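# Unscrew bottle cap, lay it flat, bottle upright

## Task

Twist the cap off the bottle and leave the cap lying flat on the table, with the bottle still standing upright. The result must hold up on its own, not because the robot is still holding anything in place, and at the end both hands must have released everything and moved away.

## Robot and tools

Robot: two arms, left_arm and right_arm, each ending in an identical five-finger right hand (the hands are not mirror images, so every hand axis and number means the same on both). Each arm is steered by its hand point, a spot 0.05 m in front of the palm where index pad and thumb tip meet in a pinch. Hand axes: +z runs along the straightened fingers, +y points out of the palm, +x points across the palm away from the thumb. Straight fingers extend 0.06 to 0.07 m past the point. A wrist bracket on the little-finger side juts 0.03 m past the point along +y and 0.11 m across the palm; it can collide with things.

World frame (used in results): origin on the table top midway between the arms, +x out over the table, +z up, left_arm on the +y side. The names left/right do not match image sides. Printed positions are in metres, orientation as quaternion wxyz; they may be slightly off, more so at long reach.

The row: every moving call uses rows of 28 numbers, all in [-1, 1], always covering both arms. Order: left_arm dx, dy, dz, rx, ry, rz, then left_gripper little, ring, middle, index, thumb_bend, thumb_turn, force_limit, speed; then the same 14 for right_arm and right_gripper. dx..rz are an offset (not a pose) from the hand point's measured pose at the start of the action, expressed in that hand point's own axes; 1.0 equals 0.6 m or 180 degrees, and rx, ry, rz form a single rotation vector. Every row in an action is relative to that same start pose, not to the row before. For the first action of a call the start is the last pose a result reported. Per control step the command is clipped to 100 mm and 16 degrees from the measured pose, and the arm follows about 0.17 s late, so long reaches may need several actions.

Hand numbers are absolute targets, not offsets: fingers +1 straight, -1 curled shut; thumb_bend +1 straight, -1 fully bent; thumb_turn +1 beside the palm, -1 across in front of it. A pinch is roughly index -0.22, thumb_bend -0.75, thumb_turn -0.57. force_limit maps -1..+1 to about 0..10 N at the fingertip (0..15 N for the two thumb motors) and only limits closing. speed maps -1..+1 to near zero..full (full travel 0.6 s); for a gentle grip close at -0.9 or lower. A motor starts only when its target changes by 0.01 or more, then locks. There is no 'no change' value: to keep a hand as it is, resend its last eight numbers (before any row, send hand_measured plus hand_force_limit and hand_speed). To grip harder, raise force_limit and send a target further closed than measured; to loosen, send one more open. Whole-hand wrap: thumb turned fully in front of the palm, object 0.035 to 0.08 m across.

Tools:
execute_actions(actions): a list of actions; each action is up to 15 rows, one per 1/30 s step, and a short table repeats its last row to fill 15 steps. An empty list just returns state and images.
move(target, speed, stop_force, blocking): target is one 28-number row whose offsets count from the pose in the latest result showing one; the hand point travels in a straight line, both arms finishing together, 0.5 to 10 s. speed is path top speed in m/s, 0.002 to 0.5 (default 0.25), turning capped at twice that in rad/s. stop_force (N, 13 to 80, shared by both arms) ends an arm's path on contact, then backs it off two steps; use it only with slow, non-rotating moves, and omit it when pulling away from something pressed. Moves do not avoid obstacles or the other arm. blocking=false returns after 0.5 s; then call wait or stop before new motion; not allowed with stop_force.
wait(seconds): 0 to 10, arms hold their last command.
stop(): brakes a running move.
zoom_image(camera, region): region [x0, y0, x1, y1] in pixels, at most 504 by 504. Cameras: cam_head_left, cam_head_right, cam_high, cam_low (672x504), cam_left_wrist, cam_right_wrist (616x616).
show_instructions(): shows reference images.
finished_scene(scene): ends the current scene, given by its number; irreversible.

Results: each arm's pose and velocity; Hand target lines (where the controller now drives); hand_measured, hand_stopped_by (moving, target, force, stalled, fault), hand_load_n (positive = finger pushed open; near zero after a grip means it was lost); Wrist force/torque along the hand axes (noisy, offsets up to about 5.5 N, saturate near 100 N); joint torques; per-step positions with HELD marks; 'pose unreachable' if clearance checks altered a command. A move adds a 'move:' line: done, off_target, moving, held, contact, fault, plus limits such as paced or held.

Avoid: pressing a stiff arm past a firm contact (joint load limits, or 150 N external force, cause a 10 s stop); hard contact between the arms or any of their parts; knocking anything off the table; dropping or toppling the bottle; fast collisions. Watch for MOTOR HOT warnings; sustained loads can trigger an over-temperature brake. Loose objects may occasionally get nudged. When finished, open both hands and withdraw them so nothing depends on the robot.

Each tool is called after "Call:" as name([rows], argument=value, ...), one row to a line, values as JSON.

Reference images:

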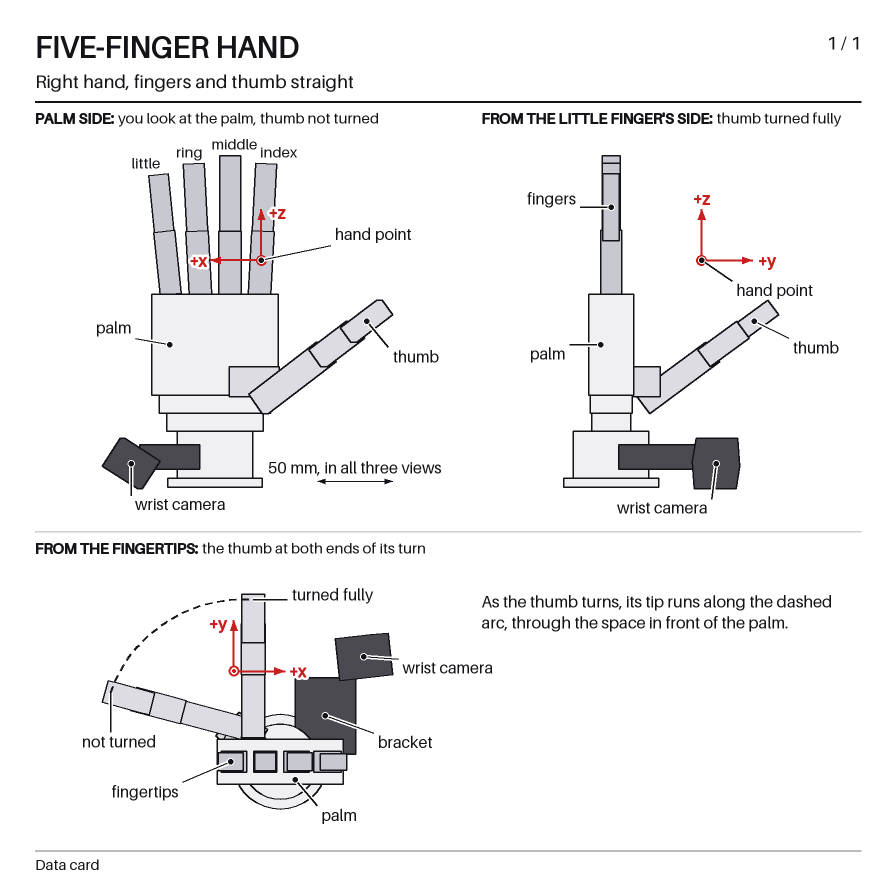

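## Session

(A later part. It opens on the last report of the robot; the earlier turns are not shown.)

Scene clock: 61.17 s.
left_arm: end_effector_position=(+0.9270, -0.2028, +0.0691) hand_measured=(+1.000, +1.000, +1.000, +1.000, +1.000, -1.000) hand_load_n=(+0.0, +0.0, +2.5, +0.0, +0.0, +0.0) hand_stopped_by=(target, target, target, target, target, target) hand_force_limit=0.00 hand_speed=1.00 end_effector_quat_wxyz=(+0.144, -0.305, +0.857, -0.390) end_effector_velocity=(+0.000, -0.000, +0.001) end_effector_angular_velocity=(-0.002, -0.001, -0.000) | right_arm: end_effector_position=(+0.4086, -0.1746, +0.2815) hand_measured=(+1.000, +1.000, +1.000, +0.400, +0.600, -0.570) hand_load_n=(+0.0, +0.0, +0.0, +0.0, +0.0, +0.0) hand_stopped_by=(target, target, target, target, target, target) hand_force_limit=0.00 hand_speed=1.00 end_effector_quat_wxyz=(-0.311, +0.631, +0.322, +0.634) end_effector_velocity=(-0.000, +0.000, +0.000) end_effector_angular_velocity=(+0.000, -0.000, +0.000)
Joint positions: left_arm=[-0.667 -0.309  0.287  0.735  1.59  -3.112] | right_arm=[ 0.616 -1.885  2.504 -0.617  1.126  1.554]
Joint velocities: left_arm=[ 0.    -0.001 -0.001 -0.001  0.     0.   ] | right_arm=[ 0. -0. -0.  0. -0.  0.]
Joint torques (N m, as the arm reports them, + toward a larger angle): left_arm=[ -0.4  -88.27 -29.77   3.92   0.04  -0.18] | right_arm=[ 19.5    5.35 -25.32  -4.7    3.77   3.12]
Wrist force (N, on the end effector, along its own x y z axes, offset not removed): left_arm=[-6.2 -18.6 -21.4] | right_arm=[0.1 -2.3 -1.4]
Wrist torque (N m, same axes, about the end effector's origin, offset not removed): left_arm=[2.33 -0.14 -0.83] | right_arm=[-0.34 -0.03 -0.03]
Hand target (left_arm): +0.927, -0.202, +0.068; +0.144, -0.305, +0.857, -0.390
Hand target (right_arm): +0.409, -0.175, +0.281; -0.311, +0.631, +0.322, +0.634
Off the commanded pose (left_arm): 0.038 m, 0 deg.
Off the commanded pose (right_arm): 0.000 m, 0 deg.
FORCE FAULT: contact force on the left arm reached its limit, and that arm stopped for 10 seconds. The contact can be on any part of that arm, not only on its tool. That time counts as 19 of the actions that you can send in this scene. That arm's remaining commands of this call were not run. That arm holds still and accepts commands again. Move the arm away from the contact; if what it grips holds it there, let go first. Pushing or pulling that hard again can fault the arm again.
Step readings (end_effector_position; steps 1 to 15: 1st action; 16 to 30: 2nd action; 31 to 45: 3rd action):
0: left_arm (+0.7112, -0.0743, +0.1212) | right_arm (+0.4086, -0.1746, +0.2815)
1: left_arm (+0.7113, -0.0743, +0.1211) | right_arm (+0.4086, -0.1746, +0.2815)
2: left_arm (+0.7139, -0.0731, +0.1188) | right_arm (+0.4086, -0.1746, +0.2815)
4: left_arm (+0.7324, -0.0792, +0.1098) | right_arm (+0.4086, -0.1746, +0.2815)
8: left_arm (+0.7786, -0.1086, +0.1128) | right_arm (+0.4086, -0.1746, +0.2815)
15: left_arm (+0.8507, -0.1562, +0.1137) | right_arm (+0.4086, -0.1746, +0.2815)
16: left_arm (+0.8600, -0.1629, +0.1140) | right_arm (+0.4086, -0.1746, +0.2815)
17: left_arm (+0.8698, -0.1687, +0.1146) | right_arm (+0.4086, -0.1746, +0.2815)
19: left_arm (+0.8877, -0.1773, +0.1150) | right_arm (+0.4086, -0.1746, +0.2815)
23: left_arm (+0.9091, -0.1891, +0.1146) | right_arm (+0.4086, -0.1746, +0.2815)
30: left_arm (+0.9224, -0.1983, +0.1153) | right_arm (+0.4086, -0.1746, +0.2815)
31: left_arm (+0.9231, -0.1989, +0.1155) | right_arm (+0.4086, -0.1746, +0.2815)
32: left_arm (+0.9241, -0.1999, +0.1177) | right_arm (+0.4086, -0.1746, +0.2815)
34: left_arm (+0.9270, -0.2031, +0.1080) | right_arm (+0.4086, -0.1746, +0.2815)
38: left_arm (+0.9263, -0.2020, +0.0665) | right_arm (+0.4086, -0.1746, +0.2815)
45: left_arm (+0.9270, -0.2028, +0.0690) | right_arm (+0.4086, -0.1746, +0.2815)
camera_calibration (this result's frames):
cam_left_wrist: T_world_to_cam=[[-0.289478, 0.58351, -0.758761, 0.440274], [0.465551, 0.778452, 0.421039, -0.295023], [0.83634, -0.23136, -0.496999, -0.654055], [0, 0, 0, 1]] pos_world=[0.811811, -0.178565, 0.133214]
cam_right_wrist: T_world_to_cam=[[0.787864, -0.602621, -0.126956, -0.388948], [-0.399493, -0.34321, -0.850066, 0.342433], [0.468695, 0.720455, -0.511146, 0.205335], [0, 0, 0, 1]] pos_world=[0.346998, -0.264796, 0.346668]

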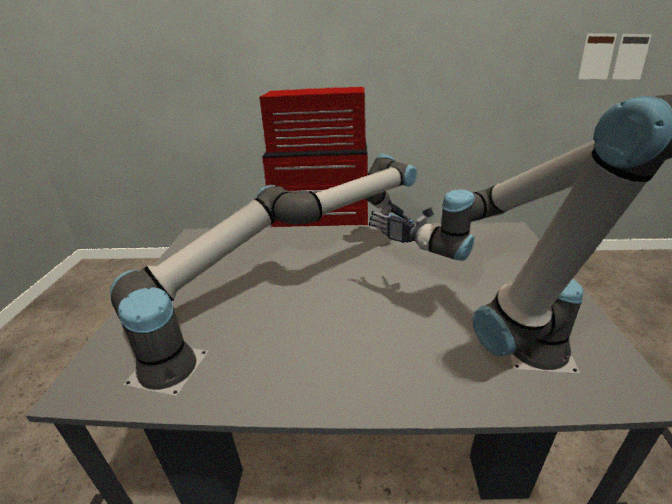

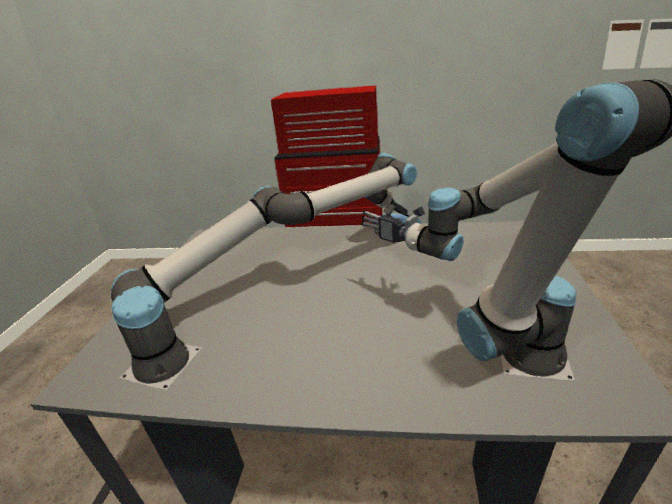

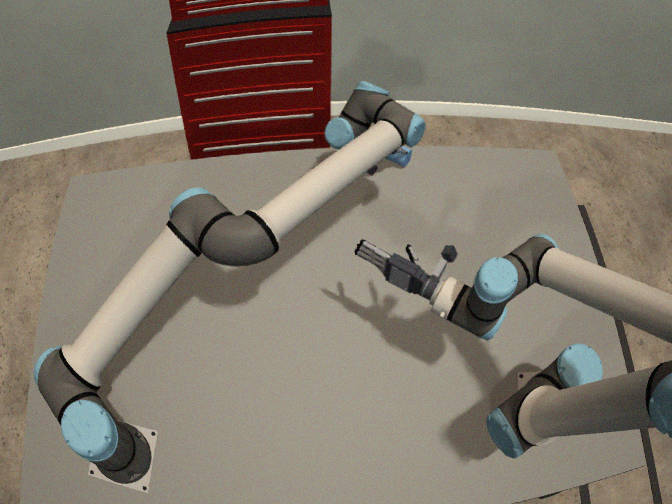

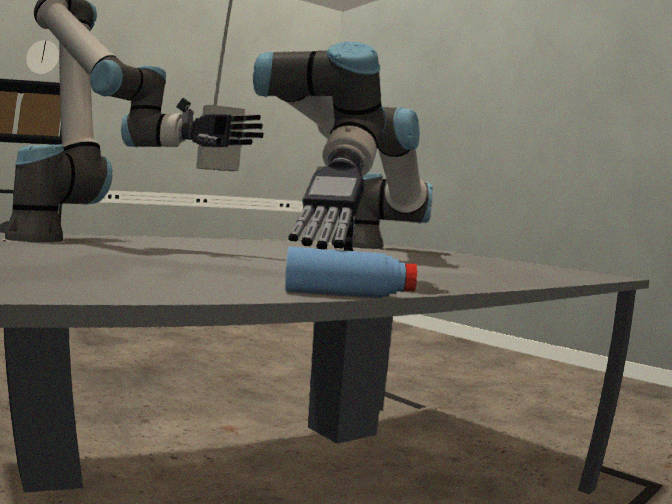

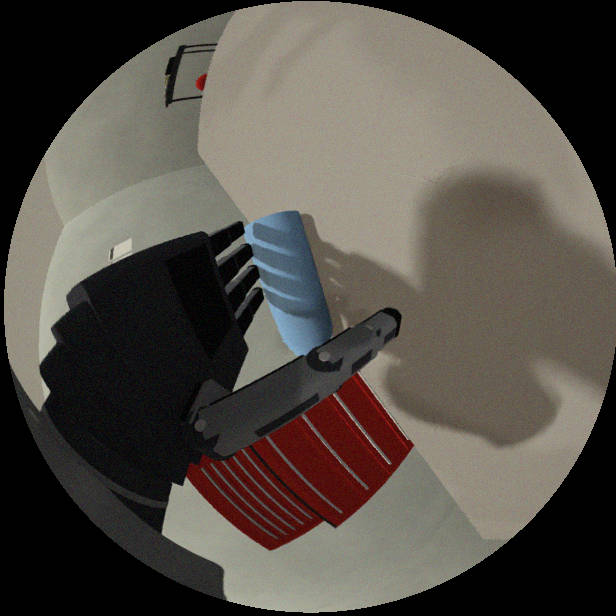

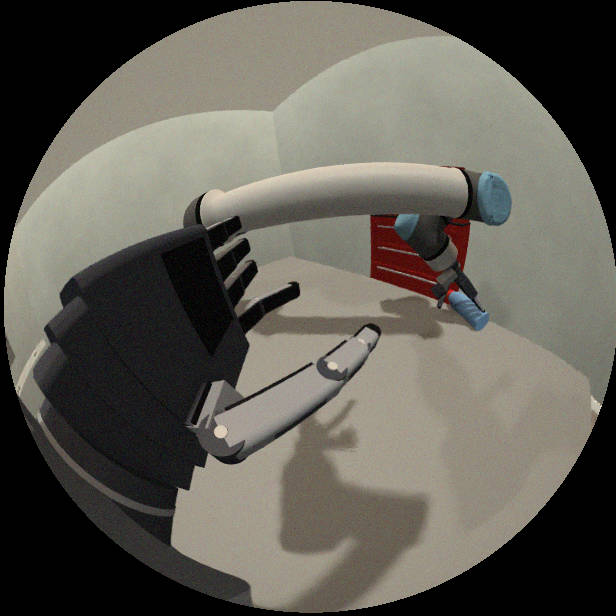

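Call:
move(target=[0.09,0.222,-0.215,0,0,0,1,1,1,1,1,-1,0,1, 0,0,0,0,0,0,1,1,1,0.4,0.6,-0.57,0,1], speed=0.05)

Scene clock: 65.70 s.
left_arm: end_effector_position=(+0.7684, -0.0940, +0.0520) hand_measured=(+1.000, +1.000, +1.000, +1.000, +1.000, -1.000) hand_load_n=(+0.0, +0.0, +0.0, +0.0, +0.0, +0.0) hand_stopped_by=(target, target, target, target, target, target) hand_force_limit=0.00 hand_speed=1.00 end_effector_quat_wxyz=(+0.144, -0.305, +0.857, -0.390) end_effector_velocity=(-0.002, +0.002, +0.001) end_effector_angular_velocity=(-0.001, -0.001, -0.000) | right_arm: end_effector_position=(+0.4086, -0.1746, +0.2815) hand_measured=(+1.000, +1.000, +1.000, +0.400, +0.600, -0.570) hand_load_n=(+0.0, +0.0, +0.0, +0.0, +0.0, +0.0) hand_stopped_by=(target, target, target, target, target, target) hand_force_limit=0.00 hand_speed=1.00 end_effector_quat_wxyz=(-0.311, +0.631, +0.322, +0.634) end_effector_velocity=(-0.000, -0.000, -0.000) end_effector_angular_velocity=(-0.001, +0.002, +0.000)
Joint positions: left_arm=[-0.72  -0.763  1.2    0.276  1.55  -3.147] | right_arm=[ 0.616 -1.885  2.504 -0.617  1.126  1.554]
Joint velocities: left_arm=[-0.001 -0.006  0.009 -0.004 -0.001 -0.   ] | right_arm=[-0.     0.    -0.     0.002 -0.    -0.   ]
Joint torques (N m, as the arm reports them, + toward a larger angle): left_arm=[-10.47 -98.72 -28.17  -0.78  -2.7   -2.12] | right_arm=[ 18.64   3.86 -25.66  -4.59   3.28   3.06]
Wrist force (N, on the end effector, along its own x y z axes, offset not removed): left_arm=[-0.5 -1.7 -2.2] | right_arm=[2.9 -2.0 3.6]
Wrist torque (N m, same axes, about the end effector's origin, offset not removed): left_arm=[-0.23 0.11 0.02] | right_arm=[-0.52 -0.46 0.21]
Hand target (left_arm): +0.768, -0.094, +0.052; +0.144, -0.305, +0.857, -0.390
Hand target (right_arm): +0.409, -0.175, +0.281; -0.311, +0.631, +0.322, +0.634
Off the commanded pose (left_arm): 0.000 m, 0 deg.
Off the commanded pose (right_arm): 0.000 m, 0 deg.
move: done
camera_calibration (this result's frames):
cam_left_wrist: T_world_to_cam=[[-0.289512, 0.583532, -0.758731, 0.318], [0.465576, 0.778439, 0.421038, -0.298749], [0.836315, -0.231351, -0.497045, -0.504744], [0, 0, 0, 1]] pos_world=[0.65328, -0.0697786, 0.116181]
cam_right_wrist: T_world_to_cam=[[0.787864, -0.602621, -0.126956, -0.388948], [-0.399493, -0.34321, -0.850066, 0.342433], [0.468695, 0.720455, -0.511146, 0.205335], [0, 0, 0, 1]] pos_world=[0.346998, -0.264796, 0.346668]

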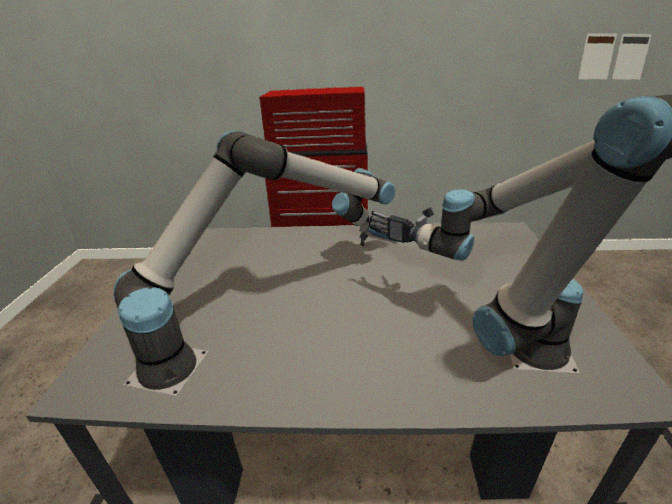

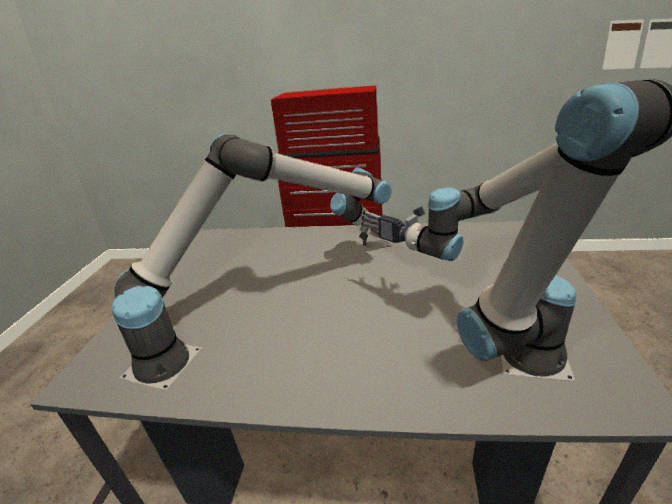

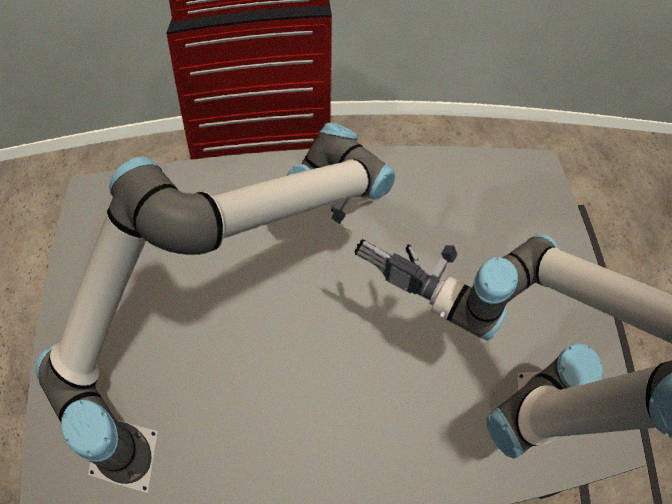

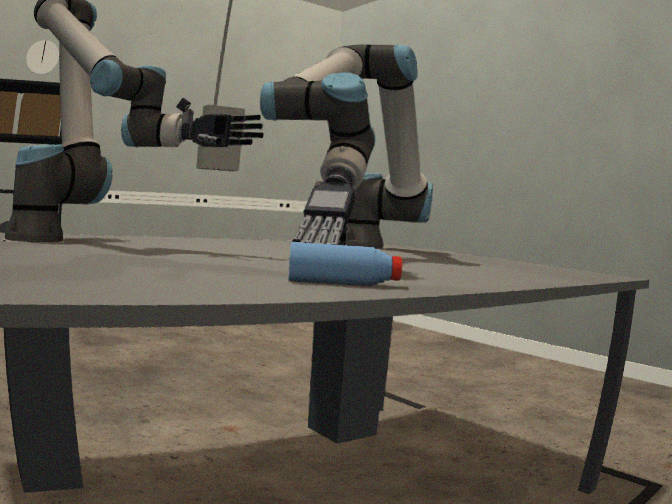

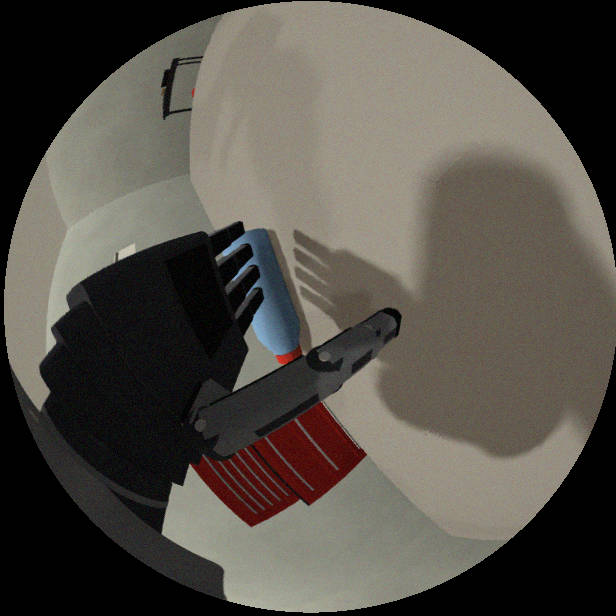

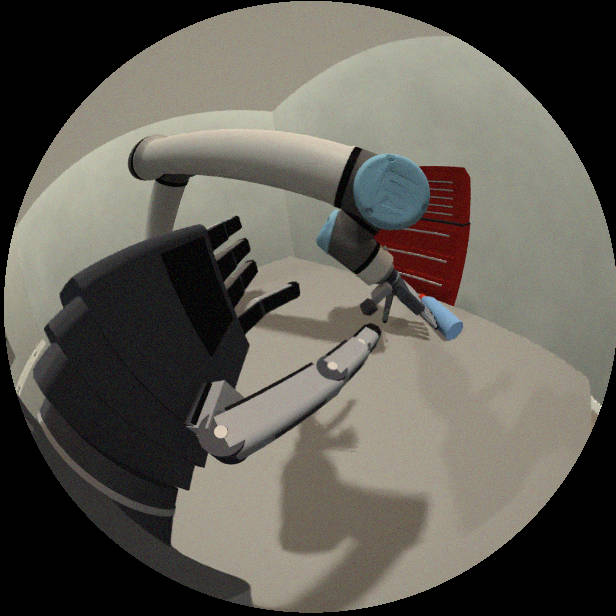

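Call:
move(target=[-0.06,-0.07,-0.055,0,-0.075,-0.066,1,1,1,1,1,-1,0,1, 0,0,0,0,0,0,1,1,1,0.4,0.6,-0.57,0,1], speed=0.15)

Call:
wait(seconds=1)

Scene clock: 67.40 s.
left_arm: end_effector_position=(+0.7973, -0.0735, +0.1055) hand_measured=(+1.000, +1.000, +1.000, +1.000, +1.000, -1.000) hand_load_n=(+0.0, +0.0, +0.0, +0.0, +0.0, +0.0) hand_stopped_by=(target, target, target, target, target, target) hand_force_limit=0.00 hand_speed=1.00 end_effector_quat_wxyz=(+0.203, -0.434, +0.798, -0.365) end_effector_velocity=(+0.002, +0.001, +0.003) end_effector_angular_velocity=(+0.001, +0.001, +0.014) | right_arm: end_effector_position=(+0.4086, -0.1746, +0.2815) hand_measured=(+1.000, +1.000, +1.000, +0.400, +0.600, -0.570) hand_load_n=(+0.0, +0.0, +0.0, +0.0, +0.0, +0.0) hand_stopped_by=(target, target, target, target, target, target) hand_force_limit=0.00 hand_speed=1.00 end_effector_quat_wxyz=(-0.311, +0.631, +0.322, +0.634) end_effector_velocity=(+0.001, +0.000, +0.001) end_effector_angular_velocity=(+0.001, -0.002, -0.000)
Joint positions: left_arm=[-0.734 -0.764  1.106  0.399  1.307 -3.367] | right_arm=[ 0.616 -1.885  2.504 -0.617  1.126  1.554]
Joint velocities: left_arm=[-0.     0.002 -0.008  0.01  -0.01  -0.01 ] | right_arm=[-0.    -0.    -0.001 -0.001  0.    -0.   ]
Joint torques (N m, as the arm reports them, + toward a larger angle): left_arm=[-10.79 -84.37 -47.95   3.33  -3.19  -2.01] | right_arm=[ 20.4    3.02 -24.27  -5.08   3.24   3.62]
Wrist force (N, on the end effector, along its own x y z axes, offset not removed): left_arm=[0.6 0.6 -4.5] | right_arm=[-0.3 -1.1 3.2]
Wrist torque (N m, same axes, about the end effector's origin, offset not removed): left_arm=[0.19 0.02 0.03] | right_arm=[-0.67 0.05 0.08]
Hand target (left_arm): +0.797, -0.073, +0.106; +0.203, -0.435, +0.798, -0.365
Hand target (right_arm): +0.409, -0.175, +0.281; -0.311, +0.631, +0.322, +0.634
Off the commanded pose (left_arm): 0.000 m, 0 deg.
Off the commanded pose (right_arm): 0.000 m, 0 deg.
move: done
camera_calibration (this result's frames):
cam_left_wrist: T_world_to_cam=[[-0.454165, 0.463081, -0.761111, 0.477679], [0.203739, 0.885647, 0.417278, -0.133565], [0.867309, 0.0344448, -0.496577, -0.502797], [0, 0, 0, 1]] pos_world=[0.680238, -0.0855937, 0.169624]
cam_right_wrist: T_world_to_cam=[[0.787864, -0.602621, -0.126956, -0.388948], [-0.399493, -0.34321, -0.850066, 0.342433], [0.468695, 0.720455, -0.511146, 0.205335], [0, 0, 0, 1]] pos_world=[0.346998, -0.264796, 0.346667]

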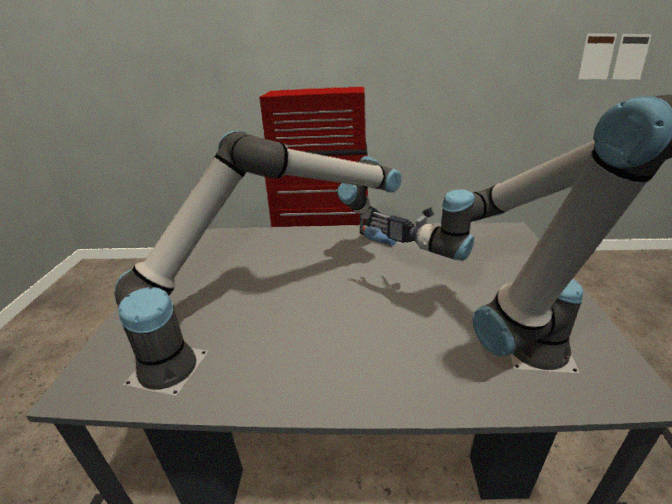

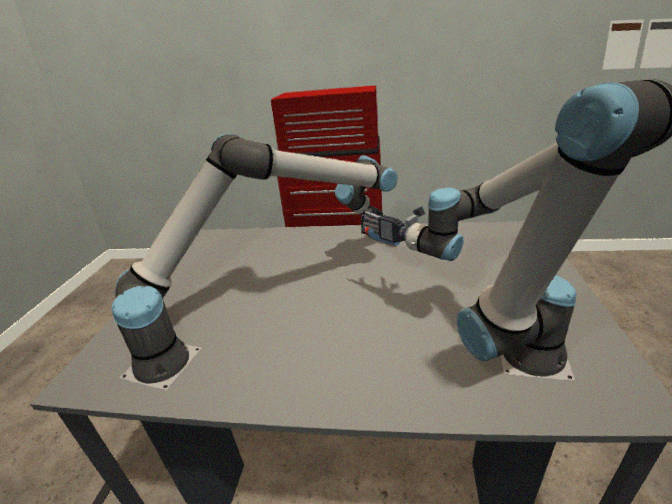

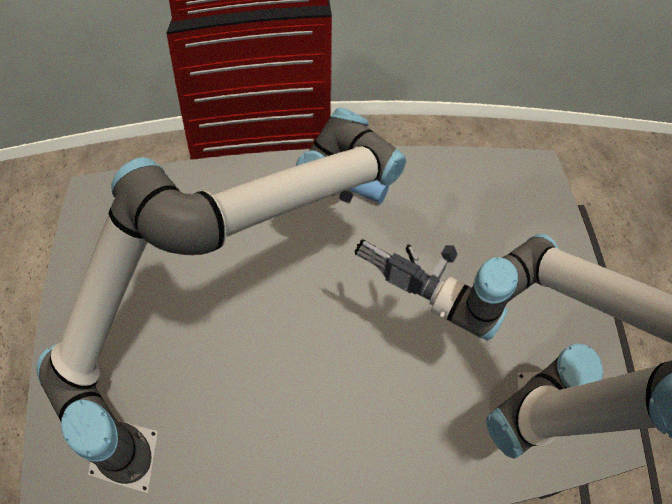

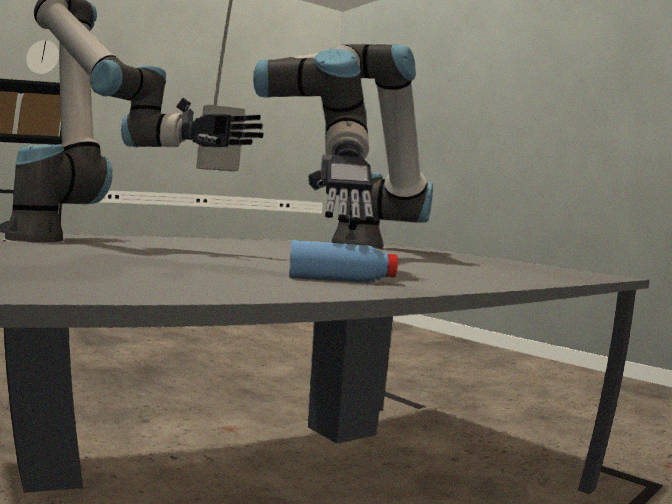

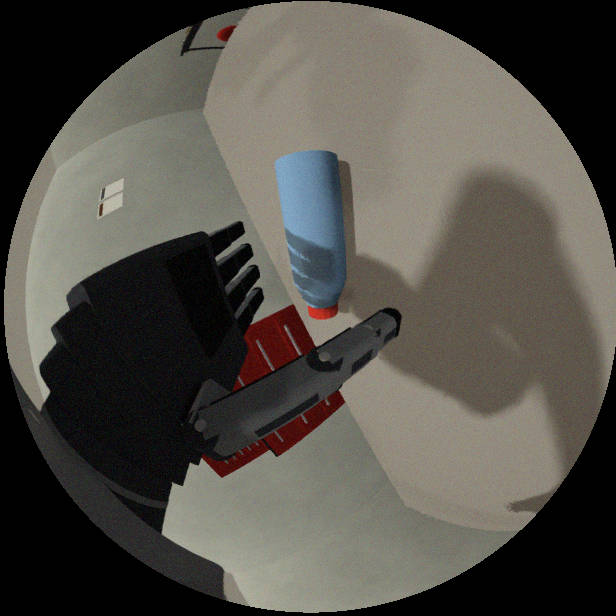

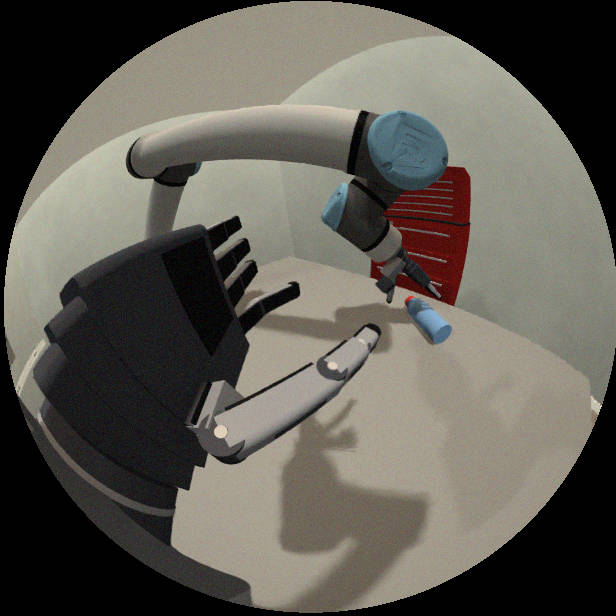

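Scene clock: 68.40 s.
left_arm: end_effector_position=(+0.7975, -0.0735, +0.1058) hand_measured=(+1.000, +1.000, +1.000, +1.000, +1.000, -1.000) hand_load_n=(+0.0, +0.0, +0.0, +0.0, +0.0, +0.0) hand_stopped_by=(target, target, target, target, target, target) hand_force_limit=0.00 hand_speed=1.00 end_effector_quat_wxyz=(+0.203, -0.435, +0.798, -0.365) end_effector_velocity=(-0.000, +0.000, -0.001) end_effector_angular_velocity=(+0.002, +0.002, +0.000) | right_arm: end_effector_position=(+0.4086, -0.1746, +0.2815) hand_measured=(+1.000, +1.000, +1.000, +0.400, +0.600, -0.570) hand_load_n=(+0.0, +0.0, +0.0, +0.0, +0.0, +0.0) hand_stopped_by=(target, target, target, target, target, target) hand_force_limit=0.00 hand_speed=1.00 end_effector_quat_wxyz=(-0.311, +0.631, +0.322, +0.634) end_effector_velocity=(-0.000, +0.000, +0.000) end_effector_angular_velocity=(-0.000, -0.000, +0.000)
Joint positions: left_arm=[-0.734 -0.764  1.105  0.401  1.306 -3.369] | right_arm=[ 0.616 -1.885  2.504 -0.617  1.126  1.554]
Joint velocities: left_arm=[-0.     0.001 -0.     0.002 -0.     0.   ] | right_arm=[ 0.  0. -0.  0. -0. -0.]
Joint torques (N m, as the arm reports them, + toward a larger angle): left_arm=[-10.91 -85.34 -47.57   2.98  -3.09  -2.06] | right_arm=[ 21.     3.17 -25.76  -4.88   3.07   3.54]
Wrist force (N, on the end effector, along its own x y z axes, offset not removed): left_arm=[-1.7 0.4 -2.3] | right_arm=[-4.9 -2.7 -1.5]
Wrist torque (N m, same axes, about the end effector's origin, offset not removed): left_arm=[0.00 0.37 -0.09] | right_arm=[-0.46 0.96 -0.44]
Hand target (left_arm): +0.797, -0.073, +0.106; +0.203, -0.435, +0.798, -0.365
Hand target (right_arm): +0.409, -0.175, +0.281; -0.311, +0.631, +0.322, +0.634
Off the commanded pose (left_arm): 0.000 m, 0 deg.
Off the commanded pose (right_arm): 0.000 m, 0 deg.
wait: 1.00 s; at rest by 0.17 s
camera_calibration (this result's frames):
cam_left_wrist: T_world_to_cam=[[-0.455059, 0.462394, -0.760995, 0.478552], [0.202307, 0.885945, 0.417341, -0.132621], [0.867175, 0.0359603, -0.496703, -0.502574], [0, 0, 0, 1]] pos_world=[0.680419, -0.0857117, 0.169894]
cam_right_wrist: T_world_to_cam=[[0.787864, -0.602621, -0.126956, -0.388948], [-0.399493, -0.34321, -0.850066, 0.342433], [0.468695, 0.720455, -0.511146, 0.205335], [0, 0, 0, 1]] pos_world=[0.346998, -0.264796, 0.346667]

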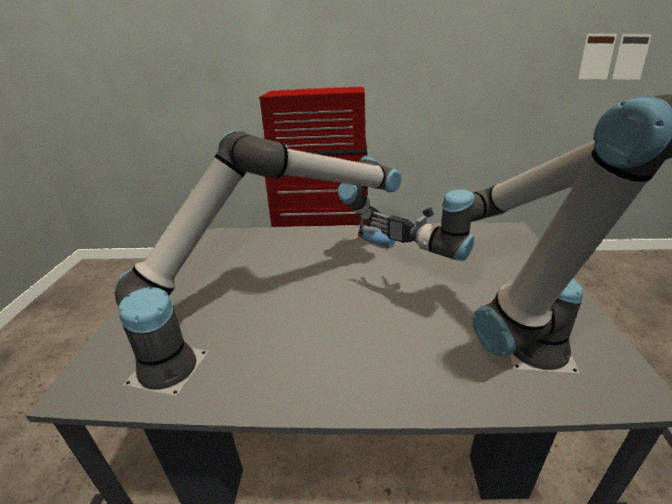

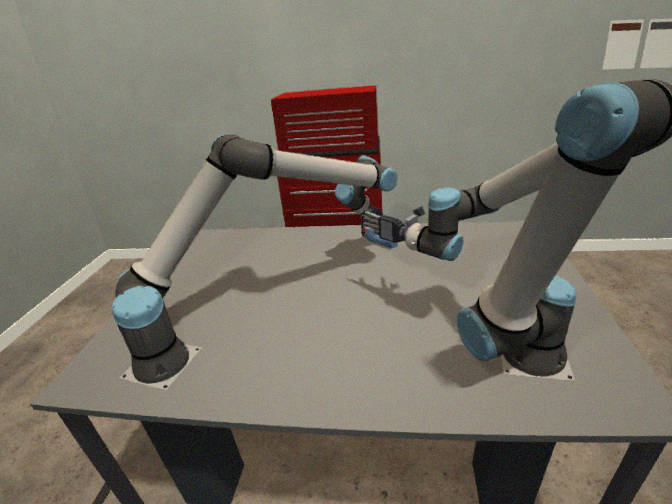

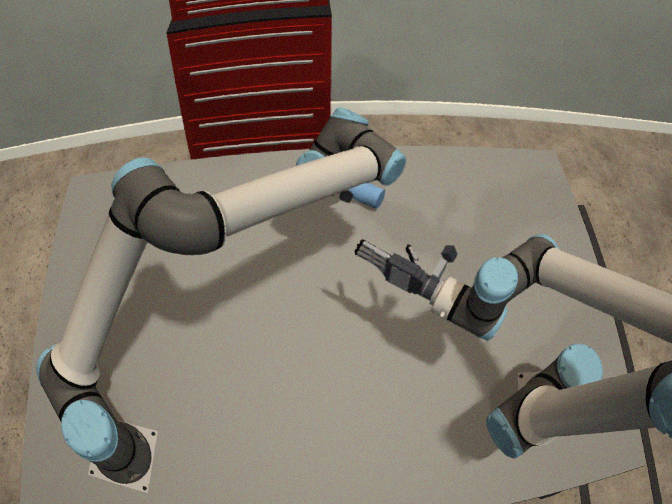

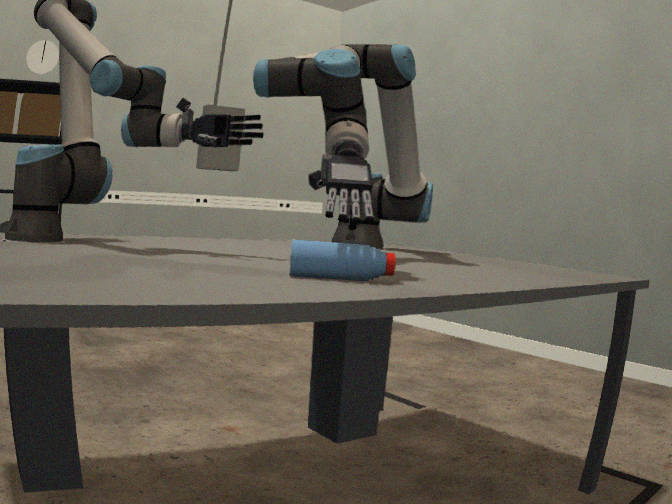

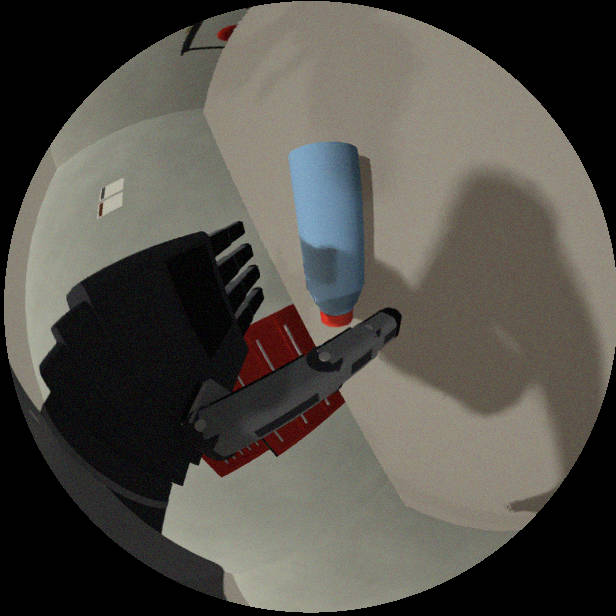

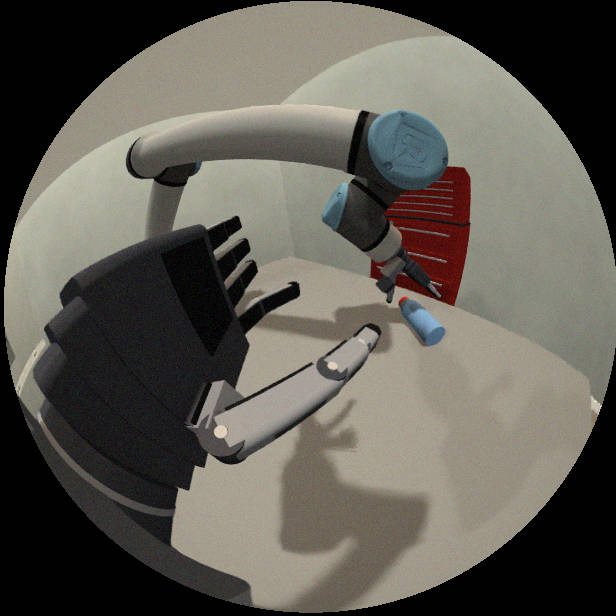

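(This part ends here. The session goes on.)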